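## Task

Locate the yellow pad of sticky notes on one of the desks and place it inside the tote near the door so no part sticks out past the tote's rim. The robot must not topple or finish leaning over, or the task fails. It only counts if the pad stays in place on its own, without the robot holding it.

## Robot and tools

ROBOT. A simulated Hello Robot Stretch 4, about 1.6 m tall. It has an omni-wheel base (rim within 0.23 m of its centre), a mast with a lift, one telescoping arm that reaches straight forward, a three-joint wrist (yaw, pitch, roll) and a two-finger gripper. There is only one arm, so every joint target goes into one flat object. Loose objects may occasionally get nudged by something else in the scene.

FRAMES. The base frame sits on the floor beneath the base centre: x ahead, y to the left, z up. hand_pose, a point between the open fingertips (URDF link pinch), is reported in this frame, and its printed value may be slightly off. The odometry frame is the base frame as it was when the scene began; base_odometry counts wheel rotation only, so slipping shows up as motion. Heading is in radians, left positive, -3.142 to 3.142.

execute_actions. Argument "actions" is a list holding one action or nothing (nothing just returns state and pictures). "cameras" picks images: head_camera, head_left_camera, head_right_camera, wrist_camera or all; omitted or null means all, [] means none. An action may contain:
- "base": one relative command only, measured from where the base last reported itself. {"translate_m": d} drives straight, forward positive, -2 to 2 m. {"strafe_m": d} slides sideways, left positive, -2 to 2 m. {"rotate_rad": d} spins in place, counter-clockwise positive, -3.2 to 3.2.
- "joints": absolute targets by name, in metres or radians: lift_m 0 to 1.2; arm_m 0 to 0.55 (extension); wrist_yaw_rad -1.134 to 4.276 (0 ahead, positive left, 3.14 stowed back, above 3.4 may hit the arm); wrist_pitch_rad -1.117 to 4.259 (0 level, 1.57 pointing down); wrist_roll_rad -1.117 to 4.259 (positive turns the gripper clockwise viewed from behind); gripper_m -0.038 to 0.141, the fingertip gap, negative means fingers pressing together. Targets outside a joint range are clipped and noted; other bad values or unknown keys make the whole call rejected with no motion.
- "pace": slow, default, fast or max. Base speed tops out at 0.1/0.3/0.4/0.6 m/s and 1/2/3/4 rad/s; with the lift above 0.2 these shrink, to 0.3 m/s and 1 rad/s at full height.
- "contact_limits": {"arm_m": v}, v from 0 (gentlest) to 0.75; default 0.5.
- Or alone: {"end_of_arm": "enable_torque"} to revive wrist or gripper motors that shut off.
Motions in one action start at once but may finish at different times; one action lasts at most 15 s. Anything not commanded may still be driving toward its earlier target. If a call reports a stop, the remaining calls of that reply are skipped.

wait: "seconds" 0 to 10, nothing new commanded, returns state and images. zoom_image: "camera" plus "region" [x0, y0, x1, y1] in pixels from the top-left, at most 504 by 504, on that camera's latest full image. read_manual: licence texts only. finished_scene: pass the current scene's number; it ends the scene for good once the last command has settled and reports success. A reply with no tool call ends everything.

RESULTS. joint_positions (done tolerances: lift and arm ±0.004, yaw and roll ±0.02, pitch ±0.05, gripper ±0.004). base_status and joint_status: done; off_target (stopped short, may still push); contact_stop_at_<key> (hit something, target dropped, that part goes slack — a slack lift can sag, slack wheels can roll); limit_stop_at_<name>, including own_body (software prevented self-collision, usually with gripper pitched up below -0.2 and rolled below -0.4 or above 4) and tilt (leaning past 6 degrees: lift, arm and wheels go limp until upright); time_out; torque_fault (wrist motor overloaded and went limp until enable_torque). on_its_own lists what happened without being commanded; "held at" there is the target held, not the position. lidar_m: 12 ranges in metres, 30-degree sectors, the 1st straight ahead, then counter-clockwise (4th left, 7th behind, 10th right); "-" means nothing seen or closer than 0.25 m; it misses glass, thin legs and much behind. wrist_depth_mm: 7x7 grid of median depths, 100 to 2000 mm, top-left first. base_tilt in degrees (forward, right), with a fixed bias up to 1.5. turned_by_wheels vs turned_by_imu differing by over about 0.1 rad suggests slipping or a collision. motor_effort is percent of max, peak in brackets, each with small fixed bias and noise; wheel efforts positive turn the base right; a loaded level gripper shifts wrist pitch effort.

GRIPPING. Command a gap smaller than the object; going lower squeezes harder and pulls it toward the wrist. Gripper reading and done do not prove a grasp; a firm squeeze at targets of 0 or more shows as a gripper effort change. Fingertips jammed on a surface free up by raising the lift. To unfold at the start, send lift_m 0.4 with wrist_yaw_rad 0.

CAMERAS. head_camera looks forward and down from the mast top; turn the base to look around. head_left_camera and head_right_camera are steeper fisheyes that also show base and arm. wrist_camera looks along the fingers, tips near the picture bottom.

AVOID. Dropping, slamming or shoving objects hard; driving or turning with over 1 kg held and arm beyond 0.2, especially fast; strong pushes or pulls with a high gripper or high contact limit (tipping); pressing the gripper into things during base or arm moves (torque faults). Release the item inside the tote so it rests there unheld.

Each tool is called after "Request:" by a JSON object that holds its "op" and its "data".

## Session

Request:
{"op": "execute_actions", "data": {"actions": [], "cameras": ["head_camera","head_left_camera"]}}

Scene clock: 0.00 s.
base_odometry: x=+0.000 y=+0.000 heading=+0.000 (m, m, rad; odometry frame)
turned_by_wheels: +0.000 (rad since the last result)
turned_by_imu: +0.000 (rad since the last result)
base_tilt: forward=-0.1 right=-0.6 (deg)
lidar_m: 0.82 1.03 1.30 1.88 0.96 0.85 0.87 1.06 1.55 1.54 0.98 0.82
base_status: not commanded
joint_positions: lift_m=+0.214 arm_m=-0.001 wrist_yaw_rad=+3.164 wrist_pitch_rad=+0.001 wrist_roll_rad=+0.017 gripper_m=+0.057
joint_status: not commanded
motor_effort: lift_m=+21 arm_m=+0 wrist_yaw_rad=+0 wrist_pitch_rad=-6 wrist_roll_rad=-1 gripper_m=-5 wheel_0=+0 wheel_1=+1 wheel_2=+0 (%)
hand_pose: x=-0.1201 y=+0.0811 z=+0.3916 quat_wxyz=(-0.011, +0.000, +0.009, +1.000) (m; base frame)
wrist_depth_mm: - 143 220 1042 931 854 798 / - - 139 1042 960 854 798 / - 107 138 1025 946 866 788 / - 115 138 991 960 854 798 / 142 139 1098 1025 960 854 788 / 202 1308 1160 1008 208 831 788 / 200 1138 960 991 904 820 788
pictures: head_camera, head_left_camera
Images, in order (width x height): head_camera 420x560, head_left_camera 420x672.

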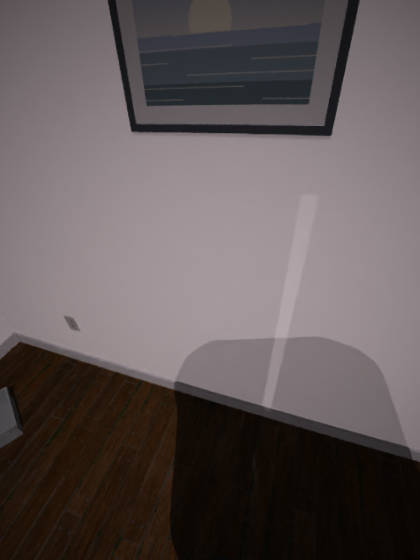

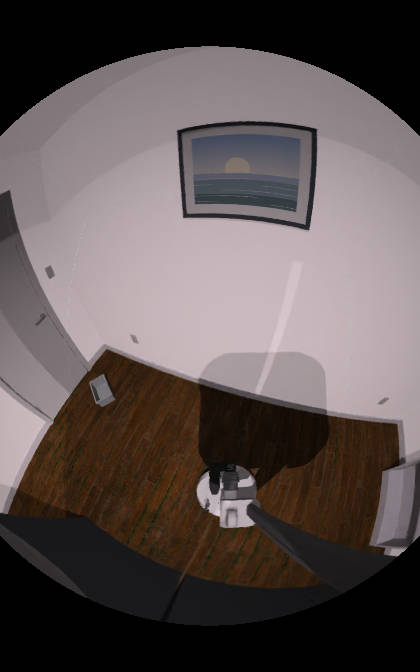

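Request:
{"op": "execute_actions", "data": {"actions": [{"base":{"rotate_rad":1.6}}], "cameras": ["head_camera","head_left_camera"]}}

Scene clock: 2.17 s.
base_odometry: x=+0.000 y=+0.000 heading=+1.599 (m, m, rad; odometry frame)
turned_by_wheels: +1.599 (rad since the last result)
turned_by_imu: +1.614 (rad since the last result)
base_tilt: forward=+0.0 right=-0.6 (deg)
lidar_m: 1.88 0.96 0.85 0.86 1.06 1.56 1.51 0.96 0.83 0.85 1.08 1.30
base_status: done
joint_positions: lift_m=+0.214 arm_m=-0.001 wrist_yaw_rad=+3.164 wrist_pitch_rad=+0.001 wrist_roll_rad=+0.017 gripper_m=+0.057
joint_status: not commanded
motor_effort: lift_m=+21(21) arm_m=-1(1) wrist_yaw_rad=-1(1) wrist_pitch_rad=-6(5) wrist_roll_rad=+0(0) gripper_m=-5(5) wheel_0=-2(7) wheel_1=-3(6) wheel_2=-3(9) (%)
hand_pose: x=-0.1201 y=+0.0811 z=+0.3916 quat_wxyz=(-0.011, +0.000, +0.009, +1.000) (m; base frame)
wrist_depth_mm: - 142 220 - 1983 1808 1661 / - - 139 - 1921 1661 1618 / - 107 138 - 1863 1756 1618 / - 115 138 - 1808 1808 1618 / 141 139 1464 - 1863 1756 1618 / 202 1160 1397 1499 208 1430 1366 / 199 1042 946 1098 960 891 1008
pictures: head_camera, head_left_camera
Images, in order (width x height): head_camera 420x560, head_left_camera 420x672.

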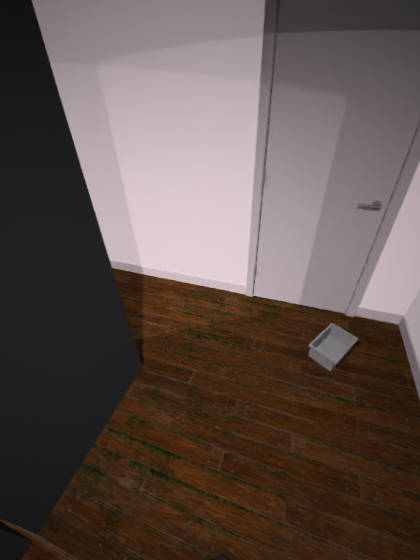

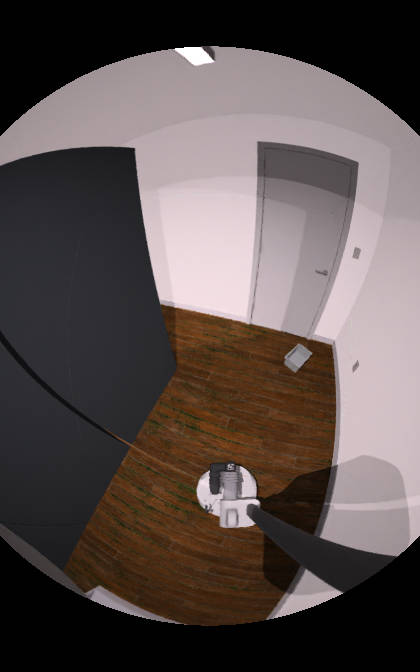

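Request:
{"op": "execute_actions", "data": {"actions": [{"base":{"translate_m":1.25}}], "cameras": []}}

Request:
{"op": "execute_actions", "data": {"actions": [{"base":{"rotate_rad":1.0}}], "cameras": ["head_camera","head_left_camera"]}}

Scene clock: 7.97 s.
base_odometry: x=-0.036 y=+1.249 heading=+1.599 (m, m, rad; odometry frame)
turned_by_wheels: +0.000 (rad since the last result)
turned_by_imu: -0.003 (rad since the last result)
base_tilt: forward=-0.2 right=-0.4 (deg)
lidar_m: 0.70 0.87 1.65 0.51 0.53 1.04 2.30 1.42 1.26 0.65 0.78 0.67
base_status: done
joint_positions: lift_m=+0.214 arm_m=-0.001 wrist_yaw_rad=+3.164 wrist_pitch_rad=+0.001 wrist_roll_rad=+0.017 gripper_m=+0.057
joint_status: not commanded
motor_effort: lift_m=+21(21) arm_m=-1(0) wrist_yaw_rad=-1(2) wrist_pitch_rad=-5(7) wrist_roll_rad=+0(0) gripper_m=-2(5) wheel_0=+0(6) wheel_1=+1(7) wheel_2=-1(11) (%)
hand_pose: x=-0.1201 y=+0.0811 z=+0.3916 quat_wxyz=(-0.011, +0.000, +0.009, +1.000) (m; base frame)
wrist_depth_mm: - 142 220 - - - 1229 / - - 139 - - - 1229 / - 107 138 - - - 1229 / - 115 138 - - - 1281 / 142 139 - - - - 1366 / 202 1576 1618 1576 208 1537 1255 / 199 1118 960 1060 960 878 991
pictures: none
No camera images: the call's "cameras" was empty. Leave "cameras" out to get every camera's image.

Scene clock: 9.67 s.
base_odometry: x=-0.036 y=+1.249 heading=+2.599 (m, m, rad; odometry frame)
turned_by_wheels: +1.000 (rad since the last result)
turned_by_imu: +1.009 (rad since the last result)
base_tilt: forward=+0.0 right=-0.6 (deg)
lidar_m: 1.53 0.50 0.53 0.95 2.46 1.48 1.25 0.65 0.80 0.68 0.72 0.85
base_status: done
joint_positions: lift_m=+0.214 arm_m=-0.001 wrist_yaw_rad=+3.164 wrist_pitch_rad=+0.001 wrist_roll_rad=+0.017 gripper_m=+0.057
joint_status: not commanded
motor_effort: lift_m=+21(21) arm_m=+0(0) wrist_yaw_rad=+0(1) wrist_pitch_rad=-6(6) wrist_roll_rad=+0(0) gripper_m=-4(3) wheel_0=+0(6) wheel_1=-2(8) wheel_2=-2(8) (%)
hand_pose: x=-0.1201 y=+0.0811 z=+0.3916 quat_wxyz=(-0.011, +0.000, +0.009, +1.000) (m; base frame)
wrist_depth_mm: - 142 220 1499 1537 1618 1708 / - - 139 1464 1537 1618 1661 / - 107 138 1499 1537 1618 1618 / - 115 138 1430 1499 1576 1618 / 142 139 1366 1397 1464 1576 1618 / 202 1308 1366 1397 208 1499 1430 / 198 904 960 1118 976 891 1008
pictures: head_camera, head_left_camera
Images, in order (width x height): head_camera 420x560, head_left_camera 420x672.

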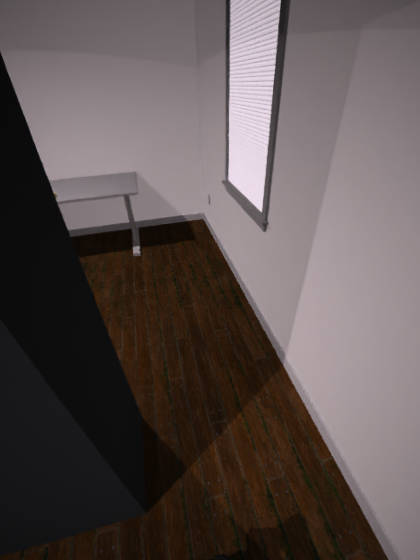

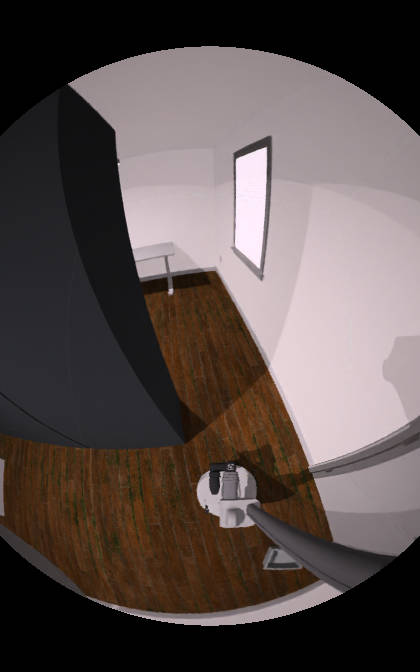

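Request:
{"op": "execute_actions", "data": {"actions": [{"base":{"rotate_rad":0.2}}], "cameras": []}}

Request:
{"op": "execute_actions", "data": {"actions": [{"base":{"translate_m":1.7}}], "cameras": ["head_camera","head_left_camera"]}}

Scene clock: 10.70 s.
base_odometry: x=-0.036 y=+1.249 heading=+2.799 (m, m, rad; odometry frame)
turned_by_wheels: +0.200 (rad since the last result)
turned_by_imu: +0.202 (rad since the last result)
base_tilt: forward=-0.1 right=-0.5 (deg)
lidar_m: 2.44 0.51 0.62 1.53 1.89 1.34 0.75 0.65 0.75 0.69 0.75 1.01
base_status: done
joint_positions: lift_m=+0.214 arm_m=-0.001 wrist_yaw_rad=+3.164 wrist_pitch_rad=+0.001 wrist_roll_rad=+0.017 gripper_m=+0.057
joint_status: not commanded
motor_effort: lift_m=+21(21) arm_m=-1(1) wrist_yaw_rad=-1(1) wrist_pitch_rad=-6(6) wrist_roll_rad=-1(0) gripper_m=-5(5) wheel_0=+0(4) wheel_1=-1(7) wheel_2=-2(6) (%)
hand_pose: x=-0.1201 y=+0.0811 z=+0.3916 quat_wxyz=(-0.011, +0.000, +0.009, +1.000) (m; base frame)
wrist_depth_mm: - 142 220 1464 1499 1464 1430 / - - 139 1499 1430 1430 1430 / - 107 138 1430 1430 1366 1366 / - 115 138 1397 1430 1397 1366 / 142 139 1430 1464 1430 1366 1366 / 202 1397 1430 1397 208 1397 1366 / 199 960 788 1098 976 891 1008
pictures: none
No camera images: the call's "cameras" was empty. Leave "cameras" out to get every camera's image.

Scene clock: 17.83 s.
base_odometry: x=-1.637 y=+1.820 heading=+2.799 (m, m, rad; odometry frame)
turned_by_wheels: +0.000 (rad since the last result)
turned_by_imu: -0.005 (rad since the last result)
base_tilt: forward=+0.0 right=-0.4 (deg)
lidar_m: 1.03 1.05 1.38 2.32 1.16 0.84 1.03 0.97 0.66 0.60 0.62 0.85
base_status: done
joint_positions: lift_m=+0.214 arm_m=-0.001 wrist_yaw_rad=+3.164 wrist_pitch_rad=+0.001 wrist_roll_rad=+0.017 gripper_m=+0.057
joint_status: not commanded
motor_effort: lift_m=+21(21) arm_m=+0(1) wrist_yaw_rad=-1(1) wrist_pitch_rad=-6(6) wrist_roll_rad=+0(0) gripper_m=-5(6) wheel_0=+0(6) wheel_1=+1(6) wheel_2=+0(9) (%)
hand_pose: x=-0.1201 y=+0.0811 z=+0.3916 quat_wxyz=(-0.011, +0.000, +0.009, +1.000) (m; base frame)
wrist_depth_mm: - 142 220 - 1118 1042 1118 / - - 139 - 1366 1397 1397 / - 107 138 - 1229 1366 1366 / - 115 138 - 1281 1336 1336 / 142 140 - - 1366 1336 1308 / 202 1430 1618 1576 208 1308 1229 / 199 1098 946 1060 878 854 866
pictures: head_camera, head_left_camera
Images, in order (width x height): head_camera 420x560, head_left_camera 420x672.

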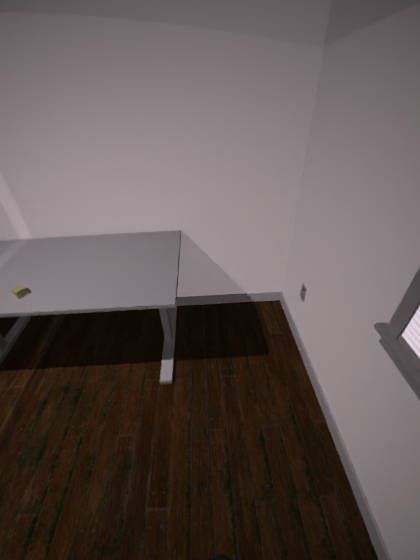

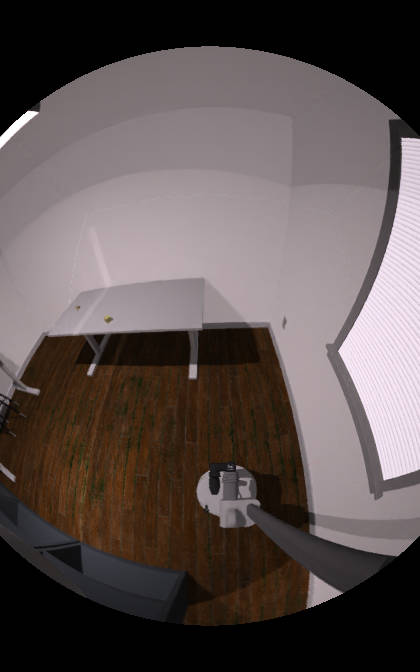

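Request:
{"op": "execute_actions", "data": {"actions": [{"base":{"strafe_m":0.9},"joints":{"lift_m":1.05,"wrist_yaw_rad":0,"wrist_pitch_rad":1.57,"gripper_m":0.141}}], "cameras": ["head_camera","wrist_camera"]}}

Scene clock: 22.27 s.
base_odometry: x=-1.939 y=+0.973 heading=+2.799 (m, m, rad; odometry frame)
turned_by_wheels: +0.000 (rad since the last result)
turned_by_imu: +0.002 (rad since the last result)
base_tilt: forward=-0.1 right=-0.4 (deg)
lidar_m: 0.95 1.00 1.49 1.42 1.20 0.86 0.80 0.82 1.63 1.49 1.53 1.03
base_status: done
joint_positions: lift_m=+0.270 arm_m=-0.001 wrist_yaw_rad=+2.337 wrist_pitch_rad=+0.827 wrist_roll_rad=+0.017 gripper_m=+0.141
joint_status: lift_m limit_stop_at_own_body (moved +0.057 of +0.836); wrist_yaw_rad limit_stop_at_own_body (moved -0.826 of -3.164); wrist_pitch_rad limit_stop_at_own_body (moved +0.827 of +1.569); the others done
on_its_own: wrist_yaw_rad is held at +2.337, not at your +0.000, since a limit_stop_at_own_body; wrist_pitch_rad is held at +0.826, not at your +1.570, since a limit_stop_at_own_body; lift_m is slack since a limit_stop_at_own_body (your +1.050 is given up); arm_m is slack since a limit_stop_at_own_body
motor_effort: lift_m=+20(25) arm_m=+0(1) wrist_yaw_rad=-1(9) wrist_pitch_rad=-2(5) wrist_roll_rad=+0(0) gripper_m=-2(4) wheel_0=+1(8) wheel_1=+0(10) wheel_2=+0(1) (%)
hand_pose: x=+0.0978 y=+0.2013 z=+0.2362 quat_wxyz=(+0.362, -0.367, +0.165, +0.841) (m; base frame)
wrist_depth_mm: 831 1098 1160 1182 1138 1098 1042 / 854 946 946 904 891 842 831 / 820 788 759 750 732 699 683 / 668 661 640 634 609 591 580 / 293 285 281 544 525 517 504 / 254 250 219 466 469 195 445 / 229 220 215 211 407 402 407
pictures: head_camera, wrist_camera
Images, in order (width x height): head_camera 420x560, wrist_camera 616x392.

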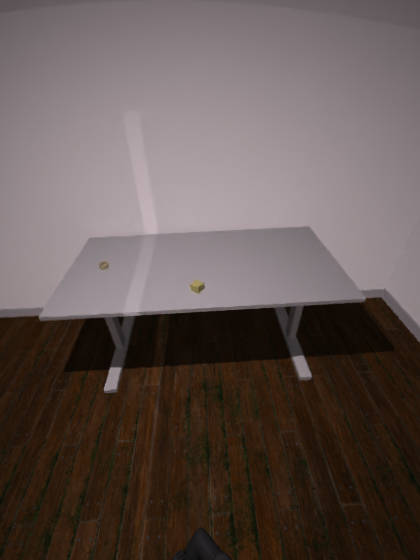

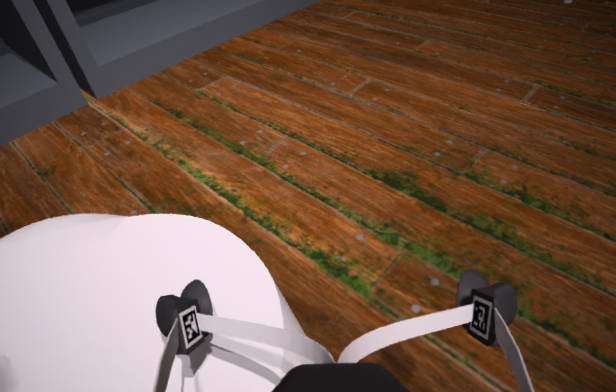

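Oops; raise first.

Request:
{"op": "execute_actions", "data": {"actions": [{"joints":{"lift_m":1.05,"wrist_yaw_rad":0}}], "cameras": []}}

Request:
{"op": "execute_actions", "data": {"actions": [{"base":{"translate_m":0.55},"joints":{"wrist_pitch_rad":1.57,"arm_m":0.3}}], "cameras": ["head_camera","wrist_camera"]}}

Scene clock: 26.27 s.
base_odometry: x=-1.939 y=+0.973 heading=+2.799 (m, m, rad; odometry frame)
turned_by_wheels: +0.000 (rad since the last result)
turned_by_imu: +0.000 (rad since the last result)
base_tilt: forward=-0.1 right=-0.5 (deg)
lidar_m: 0.95 1.00 1.50 1.42 1.21 0.86 0.80 0.84 1.63 1.50 1.56 1.04
base_status: not commanded
joint_positions: lift_m=+1.050 arm_m=-0.001 wrist_yaw_rad=+0.000 wrist_pitch_rad=+0.828 wrist_roll_rad=+0.017 gripper_m=+0.141
joint_status: all done
on_its_own: wrist_pitch_rad is held at +0.826, not at your +1.570, since a limit_stop_at_own_body; arm_m is slack since a limit_stop_at_own_body
motor_effort: lift_m=+26(27) arm_m=+0(0) wrist_yaw_rad=-2(6) wrist_pitch_rad=-3(4) wrist_roll_rad=+0(1) gripper_m=+2(1) wheel_0=+1(1) wheel_1=+0(0) wheel_2=+0(0) (%)
hand_pose: x=+0.3655 y=-0.0874 z=+1.0153 quat_wxyz=(+0.916, +0.008, +0.402, -0.003) (m; base frame)
wrist_depth_mm: 1430 1430 1430 1336 1281 1308 1499 / 1229 1118 1060 1008 1008 946 1618 / 946 946 931 1921 1863 1863 1863 / 1921 1808 1808 1756 1708 1661 1661 / 1618 1537 1537 1499 1499 1464 1430 / 1397 1397 220 1308 1281 196 1281 / 1255 1229 1182 1160 1138 1118 1138
pictures: none
No camera images: the call's "cameras" was empty. Leave "cameras" out to get every camera's image.

Scene clock: 29.57 s.
base_odometry: x=-2.457 y=+1.157 heading=+2.799 (m, m, rad; odometry frame)
turned_by_wheels: +0.000 (rad since the last result)
turned_by_imu: -0.002 (rad since the last result)
base_tilt: forward=-0.1 right=-0.4 (deg)
lidar_m: 0.41 0.43 0.59 1.45 1.51 1.42 1.36 1.39 1.58 1.49 0.64 0.46
base_status: done
joint_positions: lift_m=+1.050 arm_m=+0.299 wrist_yaw_rad=+0.000 wrist_pitch_rad=+1.570 wrist_roll_rad=+0.017 gripper_m=+0.141
joint_status: all done
motor_effort: lift_m=+25(26) arm_m=+6(5) wrist_yaw_rad=-2(1) wrist_pitch_rad=+1(4) wrist_roll_rad=-1(1) gripper_m=+0(2) wheel_0=+1(5) wheel_1=+2(7) wheel_2=-1(11) (%)
hand_pose: x=+0.4701 y=-0.0874 z=+0.9394 quat_wxyz=(+0.707, +0.006, +0.707, -0.006) (m; base frame)
wrist_depth_mm: 469 462 459 449 442 439 436 / 466 459 449 449 442 436 433 / 462 455 452 445 439 430 427 / 459 452 445 442 439 430 427 / 459 449 452 439 436 430 424 / 1205 449 219 1182 1138 195 1118 / 1182 1182 1182 946 1138 1138 1098
pictures: head_camera, wrist_camera
Images, in order (width x height): head_camera 420x560, wrist_camera 616x392.

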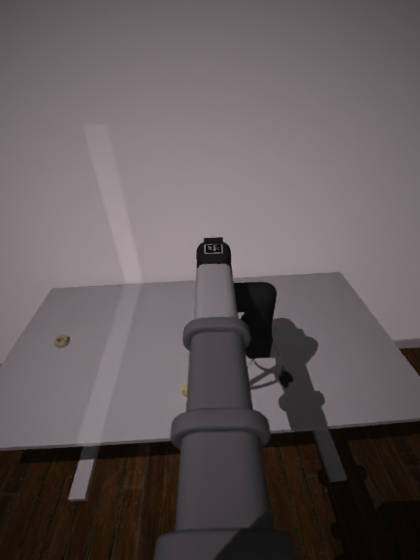

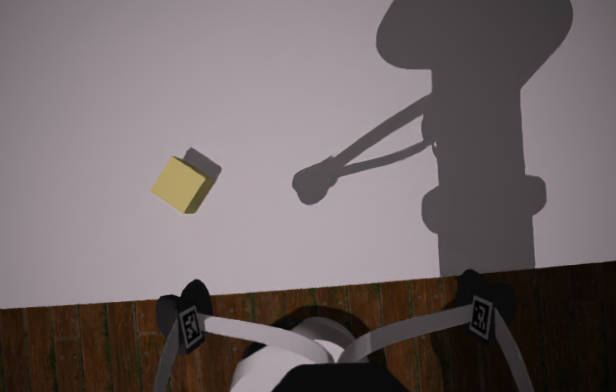

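Request:
{"op": "execute_actions", "data": {"actions": [{"base":{"strafe_m":0.175},"joints":{"arm_m":0.378,"lift_m":0.93,"wrist_roll_rad":0.68}}], "cameras": ["wrist_camera"]}}

Scene clock: 31.60 s.
base_odometry: x=-2.516 y=+0.992 heading=+2.799 (m, m, rad; odometry frame)
turned_by_wheels: +0.000 (rad since the last result)
turned_by_imu: +0.000 (rad since the last result)
base_tilt: forward=-0.1 right=-0.6 (deg)
lidar_m: 0.41 0.43 0.58 1.27 1.34 1.42 1.36 1.42 1.75 1.63 0.64 0.42
base_status: done
joint_positions: lift_m=+0.930 arm_m=+0.377 wrist_yaw_rad=+0.000 wrist_pitch_rad=+1.570 wrist_roll_rad=+0.680 gripper_m=+0.141
joint_status: all done
motor_effort: lift_m=+15(22) arm_m=+6(7) wrist_yaw_rad=-1(1) wrist_pitch_rad=+2(0) wrist_roll_rad=+1(6) gripper_m=-1(1) wheel_0=+1(7) wheel_1=+1(11) wheel_2=+0(1) (%)
hand_pose: x=+0.5481 y=-0.0874 z=+0.8202 quat_wxyz=(+0.667, +0.236, +0.666, -0.236) (m; base frame)
wrist_depth_mm: 338 338 330 327 322 319 315 / 338 332 329 325 322 317 315 / 336 332 329 325 319 315 312 / 334 330 325 320 314 314 310 / 332 327 324 281 314 310 1008 / 329 325 219 317 314 195 1008 / 327 322 320 314 312 809 1008
pictures: wrist_camera
Images, in order (width x height): wrist_camera 616x392.

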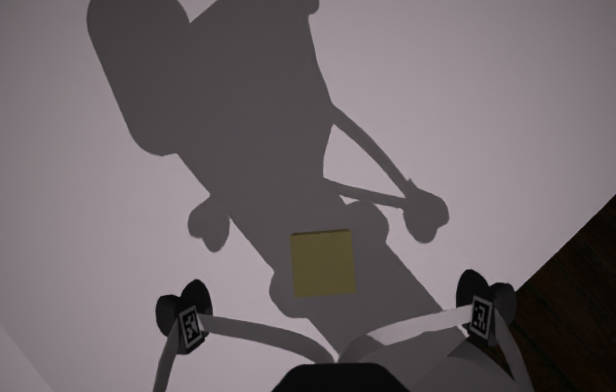

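Request:
{"op": "execute_actions", "data": {"actions": [{"joints":{"lift_m":0.855}}], "cameras": []}}

Request:
{"op": "execute_actions", "data": {"actions": [{"joints":{"gripper_m":0.0}}], "cameras": ["wrist_camera"]}}

Scene clock: 33.10 s.
base_odometry: x=-2.516 y=+0.992 heading=+2.799 (m, m, rad; odometry frame)
turned_by_wheels: +0.000 (rad since the last result)
turned_by_imu: +0.000 (rad since the last result)
base_tilt: forward=+0.0 right=-0.3 (deg)
lidar_m: 0.41 0.42 0.56 1.26 1.31 1.43 1.36 1.40 1.74 1.65 0.62 0.48
base_status: not commanded
joint_positions: lift_m=+0.855 arm_m=+0.377 wrist_yaw_rad=+0.000 wrist_pitch_rad=+1.570 wrist_roll_rad=+0.680 gripper_m=+0.141
joint_status: all done
motor_effort: lift_m=+15(15) arm_m=+6(6) wrist_yaw_rad=-1(1) wrist_pitch_rad=+2(1) wrist_roll_rad=+1(1) gripper_m=+0(0) wheel_0=+1(1) wheel_1=+1(1) wheel_2=+0(0) (%)
hand_pose: x=+0.5481 y=-0.0874 z=+0.7452 quat_wxyz=(+0.667, +0.236, +0.666, -0.236) (m; base frame)
wrist_depth_mm: 259 257 253 251 248 245 241 / 258 254 252 249 244 242 241 / 257 254 250 246 244 241 238 / 254 252 249 246 243 238 237 / 254 250 247 206 240 239 237 / 252 249 220 204 238 195 236 / 250 245 243 241 236 236 917
pictures: none
No camera images: the call's "cameras" was empty. Leave "cameras" out to get every camera's image.

Scene clock: 35.47 s.
base_odometry: x=-2.516 y=+0.992 heading=+2.799 (m, m, rad; odometry frame)
turned_by_wheels: +0.000 (rad since the last result)
turned_by_imu: +0.000 (rad since the last result)
base_tilt: forward=-0.1 right=-0.4 (deg)
lidar_m: 0.42 0.44 0.58 1.26 1.32 1.44 1.36 1.40 1.74 1.64 0.65 0.45
base_status: not commanded
joint_positions: lift_m=+0.855 arm_m=+0.377 wrist_yaw_rad=+0.000 wrist_pitch_rad=+1.570 wrist_roll_rad=+0.680 gripper_m=+0.001
joint_status: all done
motor_effort: lift_m=+15(15) arm_m=+6(6) wrist_yaw_rad=-1(1) wrist_pitch_rad=+1(2) wrist_roll_rad=+1(1) gripper_m=-29(32) wheel_0=+1(1) wheel_1=+1(0) wheel_2=+0(0) (%)
hand_pose: x=+0.5481 y=-0.0874 z=+0.7452 quat_wxyz=(+0.667, +0.236, +0.666, -0.236) (m; base frame)
wrist_depth_mm: 259 256 253 250 248 245 241 / 258 255 251 248 245 241 242 / 256 253 250 246 244 241 239 / 254 252 248 246 242 239 237 / 253 251 247 198 240 238 237 / 251 248 245 191 190 236 236 / 249 247 242 241 236 234 917
pictures: wrist_camera
Images, in order (width x height): wrist_camera 616x392.

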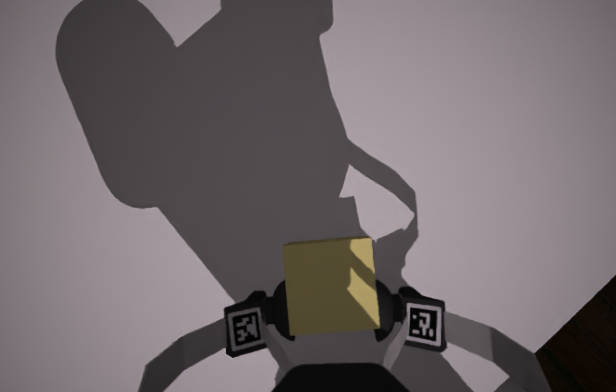

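Gripped. Return: back 0.55, strafe −1.075, back 1.7.

Request:
{"op": "execute_actions", "data": {"actions": [{"joints":{"lift_m":0.95}}], "cameras": []}}

Request:
{"op": "execute_actions", "data": {"actions": [{"base":{"translate_m":-0.55},"joints":{"arm_m":0.0}}], "cameras": []}}

Request:
{"op": "execute_actions", "data": {"actions": [{"base":{"strafe_m":-1.075}}], "cameras": []}}

Request:
{"op": "execute_actions", "data": {"actions": [{"base":{"translate_m":-1.7}}], "cameras": ["wrist_camera","head_right_camera"]}}

Scene clock: 37.13 s.
base_odometry: x=-2.516 y=+0.992 heading=+2.799 (m, m, rad; odometry frame)
turned_by_wheels: +0.000 (rad since the last result)
turned_by_imu: +0.000 (rad since the last result)
base_tilt: forward=+0.0 right=-0.4 (deg)
lidar_m: 0.40 0.41 0.60 1.27 1.30 1.43 1.36 1.40 1.74 1.65 0.62 0.43
base_status: not commanded
joint_positions: lift_m=+0.950 arm_m=+0.377 wrist_yaw_rad=+0.000 wrist_pitch_rad=+1.570 wrist_roll_rad=+0.680 gripper_m=+0.001
joint_status: all done
motor_effort: lift_m=+26(28) arm_m=+6(6) wrist_yaw_rad=+0(1) wrist_pitch_rad=+0(1) wrist_roll_rad=+1(1) gripper_m=-32(29) wheel_0=+1(1) wheel_1=+1(1) wheel_2=+0(0) (%)
hand_pose: x=+0.5481 y=-0.0874 z=+0.8393 quat_wxyz=(+0.667, +0.236, +0.666, -0.236) (m; base frame)
wrist_depth_mm: 362 355 349 347 342 340 334 / 359 351 349 345 342 334 332 / 353 351 347 343 340 334 332 / 353 349 343 342 338 332 329 / 349 345 342 198 332 330 1042 / 349 345 338 191 190 330 1042 / 347 340 334 332 330 820 1025
pictures: none
No camera images: the call's "cameras" was empty. Leave "cameras" out to get every camera's image.

Scene clock: 40.47 s.
base_odometry: x=-1.998 y=+0.808 heading=+2.799 (m, m, rad; odometry frame)
turned_by_wheels: +0.000 (rad since the last result)
turned_by_imu: +0.002 (rad since the last result)
base_tilt: forward=+0.0 right=-0.4 (deg)
lidar_m: 0.94 0.99 1.34 1.24 1.20 0.88 0.81 0.83 1.13 1.67 1.73 1.01
base_status: done
joint_positions: lift_m=+0.950 arm_m=+0.001 wrist_yaw_rad=+0.000 wrist_pitch_rad=+1.570 wrist_roll_rad=+0.680 gripper_m=+0.001
joint_status: all done
motor_effort: lift_m=+25(26) arm_m=-6(3) wrist_yaw_rad=-1(2) wrist_pitch_rad=+0(1) wrist_roll_rad=+0(1) gripper_m=-30(30) wheel_0=+0(6) wheel_1=+0(7) wheel_2=+2(10) (%)
hand_pose: x=+0.1721 y=-0.0874 z=+0.8393 quat_wxyz=(+0.667, +0.236, +0.666, -0.236) (m; base frame)
wrist_depth_mm: 1118 1138 1138 1078 1098 1078 1078 / 1138 1118 1098 1078 1098 1060 1060 / 1118 1118 1098 1098 1078 1060 1060 / 1118 1098 1078 1078 1042 1042 1042 / 1118 1098 1078 198 866 1060 1042 / 1098 1078 1078 191 190 1042 1025 / 1098 1078 1078 842 831 442 1025
pictures: none
No camera images: the call's "cameras" was empty. Leave "cameras" out to get every camera's image.

Scene clock: 45.37 s.
base_odometry: x=-1.637 y=+1.820 heading=+2.799 (m, m, rad; odometry frame)
turned_by_wheels: +0.000 (rad since the last result)
turned_by_imu: -0.003 (rad since the last result)
base_tilt: forward=-0.1 right=-0.5 (deg)
lidar_m: 1.03 1.04 1.36 2.31 1.16 0.83 1.04 0.97 0.67 0.60 0.62 0.85
base_status: done
joint_positions: lift_m=+0.950 arm_m=+0.001 wrist_yaw_rad=+0.000 wrist_pitch_rad=+1.570 wrist_roll_rad=+0.680 gripper_m=+0.001
joint_status: not commanded
motor_effort: lift_m=+25(25) arm_m=-6(6) wrist_yaw_rad=+0(1) wrist_pitch_rad=+1(1) wrist_roll_rad=+1(1) gripper_m=-31(29) wheel_0=-1(7) wheel_1=-1(9) wheel_2=+0(1) (%)
hand_pose: x=+0.1721 y=-0.0874 z=+0.8393 quat_wxyz=(+0.667, +0.236, +0.666, -0.236) (m; base frame)
wrist_depth_mm: 1118 1118 1098 1098 1060 798 654 / 1118 1118 1138 1098 1060 946 723 / 1118 1098 1098 1098 1078 1060 854 / 1098 1098 1098 1078 1060 1060 991 / 1098 1078 1118 199 866 1025 1025 / 1118 1078 1078 191 190 1025 1025 / 1098 1078 1042 842 820 442 1008
pictures: none
No camera images: the call's "cameras" was empty. Leave "cameras" out to get every camera's image.

Scene clock: 52.50 s.
base_odometry: x=-0.036 y=+1.250 heading=+2.799 (m, m, rad; odometry frame)
turned_by_wheels: +0.000 (rad since the last result)
turned_by_imu: +0.004 (rad since the last result)
base_tilt: forward=-0.1 right=-0.4 (deg)
lidar_m: 2.45 0.50 0.62 1.56 1.89 1.35 0.75 0.66 0.74 0.68 0.73 1.01
base_status: done
joint_positions: lift_m=+0.950 arm_m=+0.001 wrist_yaw_rad=+0.000 wrist_pitch_rad=+1.570 wrist_roll_rad=+0.680 gripper_m=+0.001
joint_status: not commanded
motor_effort: lift_m=+24(25) arm_m=-6(6) wrist_yaw_rad=-1(0) wrist_pitch_rad=+0(1) wrist_roll_rad=+1(0) gripper_m=-31(30) wheel_0=-1(6) wheel_1=-2(7) wheel_2=-1(10) (%)
hand_pose: x=+0.1721 y=-0.0874 z=+0.8394 quat_wxyz=(+0.667, +0.236, +0.666, -0.236) (m; base frame)
wrist_depth_mm: 1138 1138 1118 1098 1078 878 723 / 1118 1118 1118 1098 1078 1042 820 / 831 1098 1098 1078 1060 1042 946 / 683 1008 1098 1078 1060 1042 1042 / 591 854 1078 198 866 1042 1025 / 741 1098 1078 191 190 1042 1025 / 1060 1098 1042 831 831 442 1025
pictures: head_right_camera, wrist_camera
Images, in order (width x height): head_right_camera 420x672, wrist_camera 616x392.

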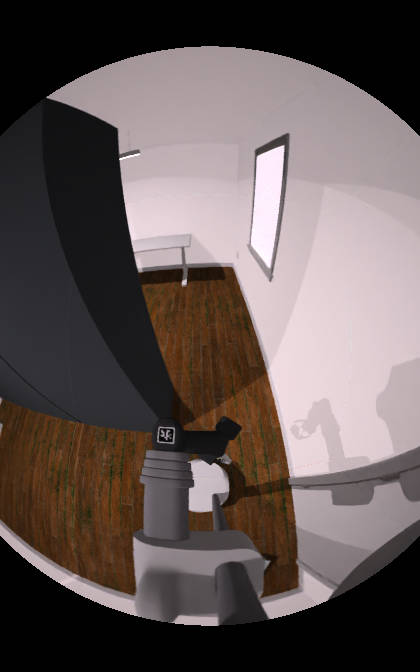

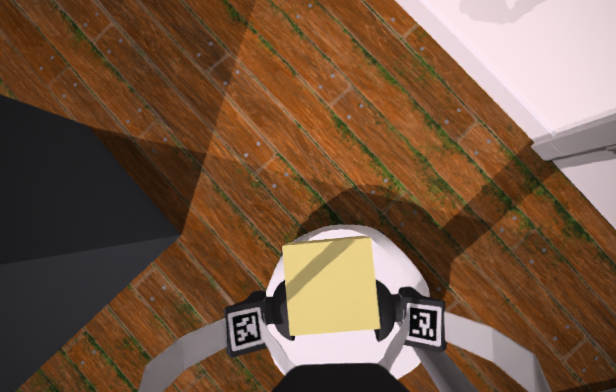

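Request:
{"op": "execute_actions", "data": {"actions": [{"base":{"rotate_rad":-2.5},"joints":{"arm_m":0.4,"lift_m":0.6}}], "cameras": ["wrist_camera","head_camera"]}}

Scene clock: 55.30 s.
base_odometry: x=-0.036 y=+1.250 heading=+0.299 (m, m, rad; odometry frame)
turned_by_wheels: -2.500 (rad since the last result)
turned_by_imu: -2.523 (rad since the last result)
base_tilt: forward=+0.1 right=-0.3 (deg)
lidar_m: 0.65 0.71 0.69 0.75 1.14 0.67 0.51 0.70 2.71 1.65 1.29 0.66
base_status: done
joint_positions: lift_m=+0.600 arm_m=+0.399 wrist_yaw_rad=+0.000 wrist_pitch_rad=+1.570 wrist_roll_rad=+0.680 gripper_m=+0.001
joint_status: all done
motor_effort: lift_m=+15(22) arm_m=+6(4) wrist_yaw_rad=-2(2) wrist_pitch_rad=+2(3) wrist_roll_rad=+1(1) gripper_m=-29(32) wheel_0=+0(7) wheel_1=+2(7) wheel_2=+2(8) (%)
hand_pose: x=+0.5702 y=-0.0874 z=+0.4902 quat_wxyz=(+0.667, +0.236, +0.666, -0.236) (m; base frame)
wrist_depth_mm: 603 759 741 723 732 715 699 / 609 741 732 723 715 715 699 / 597 732 732 715 715 707 699 / 580 732 732 715 707 707 683 / 580 723 723 198 699 699 683 / 564 723 715 190 190 691 676 / 549 715 707 707 683 683 676
pictures: head_camera, wrist_camera
Images, in order (width x height): head_camera 420x560, wrist_camera 616x392.

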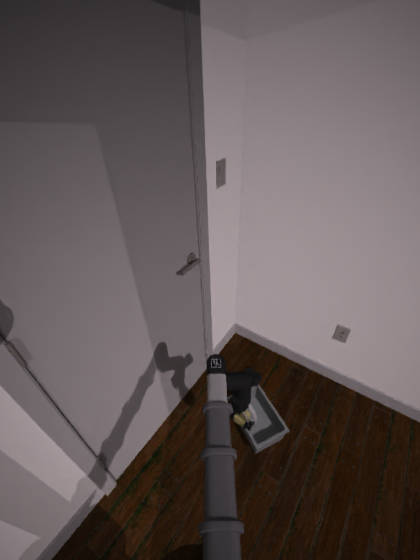

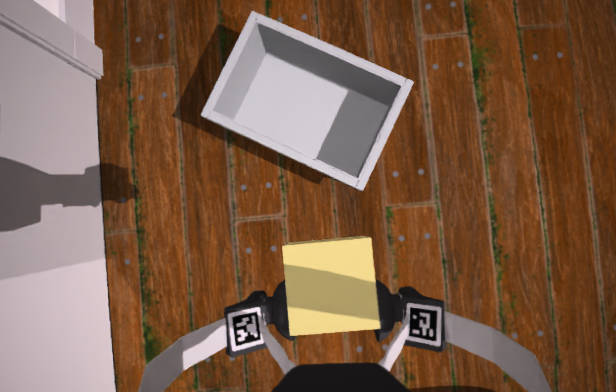

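Request:
{"op": "execute_actions", "data": {"actions": [{"base":{"strafe_m":-0.165},"joints":{"arm_m":0.55,"lift_m":0.4,"wrist_roll_rad":1.08}}], "cameras": []}}

Request:
{"op": "execute_actions", "data": {"actions": [{"base":{"translate_m":0.05}}], "cameras": ["wrist_camera"]}}

Scene clock: 57.47 s.
base_odometry: x=+0.012 y=+1.092 heading=+0.299 (m, m, rad; odometry frame)
turned_by_wheels: +0.000 (rad since the last result)
turned_by_imu: +0.000 (rad since the last result)
base_tilt: forward=-0.1 right=-0.4 (deg)
lidar_m: 0.63 0.82 0.82 0.92 1.36 0.55 0.57 0.86 2.58 1.51 1.18 0.69
base_status: done
joint_positions: lift_m=+0.400 arm_m=+0.548 wrist_yaw_rad=+0.000 wrist_pitch_rad=+1.570 wrist_roll_rad=+1.080 gripper_m=+0.001
joint_status: all done
motor_effort: lift_m=+15(15) arm_m=+6(6) wrist_yaw_rad=-1(2) wrist_pitch_rad=+2(0) wrist_roll_rad=+1(11) gripper_m=-31(30) wheel_0=-1(8) wheel_1=-1(9) wheel_2=+0(0) (%)
hand_pose: x=+0.7193 y=-0.0874 z=+0.2902 quat_wxyz=(+0.607, +0.364, +0.606, -0.363) (m; base frame)
wrist_depth_mm: 549 535 530 521 521 504 504 / 539 525 525 512 512 508 504 / 535 525 525 517 508 508 504 / 535 521 512 508 504 500 496 / 525 521 512 199 445 500 492 / 530 462 477 191 190 492 492 / 521 512 504 394 415 488 484
pictures: none
No camera images: the call's "cameras" was empty. Leave "cameras" out to get every camera's image.

Scene clock: 58.63 s.
base_odometry: x=+0.060 y=+1.107 heading=+0.299 (m, m, rad; odometry frame)
turned_by_wheels: +0.000 (rad since the last result)
turned_by_imu: +0.000 (rad since the last result)
base_tilt: forward=+0.1 right=-0.3 (deg)
lidar_m: 0.57 0.81 0.79 0.89 1.31 0.60 0.62 0.91 2.62 1.47 1.16 0.63
base_status: done
joint_positions: lift_m=+0.400 arm_m=+0.548 wrist_yaw_rad=+0.000 wrist_pitch_rad=+1.570 wrist_roll_rad=+1.080 gripper_m=+0.001
joint_status: not commanded
motor_effort: lift_m=+15(15) arm_m=+6(6) wrist_yaw_rad=-1(1) wrist_pitch_rad=+2(2) wrist_roll_rad=+1(1) gripper_m=-31(27) wheel_0=+0(6) wheel_1=+1(8) wheel_2=+0(10) (%)
hand_pose: x=+0.7193 y=-0.0874 z=+0.2902 quat_wxyz=(+0.607, +0.364, +0.606, -0.363) (m; base frame)
wrist_depth_mm: 530 530 530 525 521 512 504 / 539 530 525 517 521 512 500 / 535 525 521 517 508 504 500 / 535 525 517 508 504 500 496 / 525 517 512 198 439 492 492 / 525 517 427 191 190 492 488 / 525 512 387 413 377 492 488
pictures: wrist_camera
Images, in order (width x height): wrist_camera 616x392.

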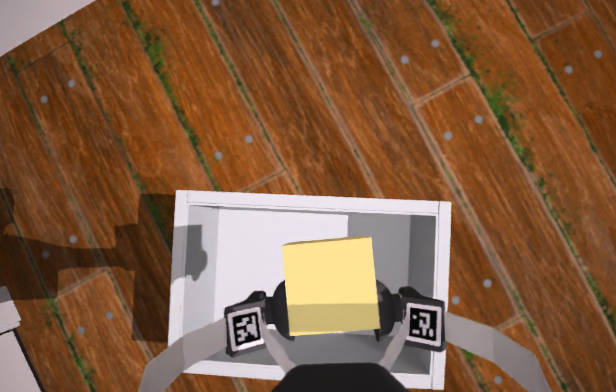

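Good like before. Lower and release.

Request:
{"op": "execute_actions", "data": {"actions": [{"joints":{"lift_m":0.18}}], "cameras": []}}

Request:
{"op": "execute_actions", "data": {"actions": [{"joints":{"gripper_m":0.1}}], "cameras": []}}

Request:
{"op": "execute_actions", "data": {"actions": [{"joints":{"lift_m":0.4}}], "cameras": ["wrist_camera"]}}

Scene clock: 60.77 s.
base_odometry: x=+0.060 y=+1.107 heading=+0.299 (m, m, rad; odometry frame)
turned_by_wheels: +0.000 (rad since the last result)
turned_by_imu: +0.000 (rad since the last result)
base_tilt: forward=+0.1 right=-0.5 (deg)
lidar_m: 0.57 0.82 0.78 0.89 1.30 0.60 0.62 0.93 2.61 1.47 1.15 0.65
base_status: not commanded
joint_positions: lift_m=+0.180 arm_m=+0.548 wrist_yaw_rad=+0.000 wrist_pitch_rad=+1.570 wrist_roll_rad=+1.080 gripper_m=+0.001
joint_status: all done
motor_effort: lift_m=+15(15) arm_m=+6(6) wrist_yaw_rad=-1(1) wrist_pitch_rad=+1(1) wrist_roll_rad=+1(0) gripper_m=-29(29) wheel_0=+0(0) wheel_1=+2(2) wheel_2=+0(1) (%)
hand_pose: x=+0.7194 y=-0.0874 z=+0.0702 quat_wxyz=(+0.607, +0.364, +0.606, -0.363) (m; base frame)
wrist_depth_mm: 309 304 298 297 293 290 286 / 306 301 298 294 291 287 286 / 303 300 294 293 289 286 283 / 176 175 173 170 168 166 165 / 195 281 287 199 282 265 188 / 195 285 286 191 190 239 185 / 196 267 285 282 279 234 177
pictures: none
No camera images: the call's "cameras" was empty. Leave "cameras" out to get every camera's image.

Scene clock: 62.57 s.
base_odometry: x=+0.060 y=+1.107 heading=+0.299 (m, m, rad; odometry frame)
turned_by_wheels: +0.000 (rad since the last result)
turned_by_imu: +0.000 (rad since the last result)
base_tilt: forward=+0.0 right=-0.4 (deg)
lidar_m: 0.55 0.81 0.78 0.89 1.31 0.58 0.61 0.91 2.61 1.47 1.15 0.65
base_status: not commanded
joint_positions: lift_m=+0.180 arm_m=+0.548 wrist_yaw_rad=+0.000 wrist_pitch_rad=+1.570 wrist_roll_rad=+1.080 gripper_m=+0.100
joint_status: all done
motor_effort: lift_m=+15(15) arm_m=+6(6) wrist_yaw_rad=-1(1) wrist_pitch_rad=+1(1) wrist_roll_rad=+1(1) gripper_m=-1(25) wheel_0=+0(0) wheel_1=+2(2) wheel_2=+0(0) (%)
hand_pose: x=+0.7194 y=-0.0874 z=+0.0702 quat_wxyz=(+0.607, +0.364, +0.606, -0.363) (m; base frame)
wrist_depth_mm: 309 303 298 297 294 287 287 / 304 303 298 294 290 287 286 / 303 300 297 293 289 286 283 / 176 175 173 170 168 166 165 / 195 282 290 286 283 264 188 / 196 283 215 246 281 210 185 / 196 285 285 245 278 233 182
pictures: none
No camera images: the call's "cameras" was empty. Leave "cameras" out to get every camera's image.

Scene clock: 64.57 s.
base_odometry: x=+0.060 y=+1.107 heading=+0.299 (m, m, rad; odometry frame)
turned_by_wheels: +0.000 (rad since the last result)
turned_by_imu: +0.000 (rad since the last result)
base_tilt: forward=+0.0 right=-0.4 (deg)
lidar_m: 0.56 0.81 0.79 0.86 1.30 0.59 0.63 0.93 2.60 1.44 1.15 0.64
base_status: not commanded
joint_positions: lift_m=+0.400 arm_m=+0.548 wrist_yaw_rad=+0.000 wrist_pitch_rad=+1.570 wrist_roll_rad=+1.080 gripper_m=+0.100
joint_status: all done
motor_effort: lift_m=+26(26) arm_m=+6(6) wrist_yaw_rad=+0(1) wrist_pitch_rad=+2(2) wrist_roll_rad=+1(0) gripper_m=+0(1) wheel_0=+0(0) wheel_1=+2(2) wheel_2=-1(0) (%)
hand_pose: x=+0.7194 y=-0.0874 z=+0.2893 quat_wxyz=(+0.607, +0.364, +0.606, -0.363) (m; base frame)
wrist_depth_mm: 544 539 530 525 517 508 508 / 539 535 525 517 508 508 508 / 535 525 521 517 508 508 500 / 530 530 508 508 504 500 496 / 525 521 517 508 500 496 496 / 521 512 214 504 500 492 488 / 517 517 389 389 382 492 488
pictures: wrist_camera
Images, in order (width x height): wrist_camera 616x392.

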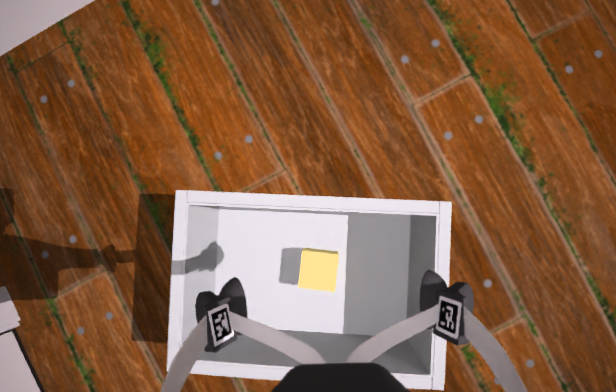

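Request:
{"op": "finished_scene", "data": {"scene": 2}}

The scene is finished: the task was done.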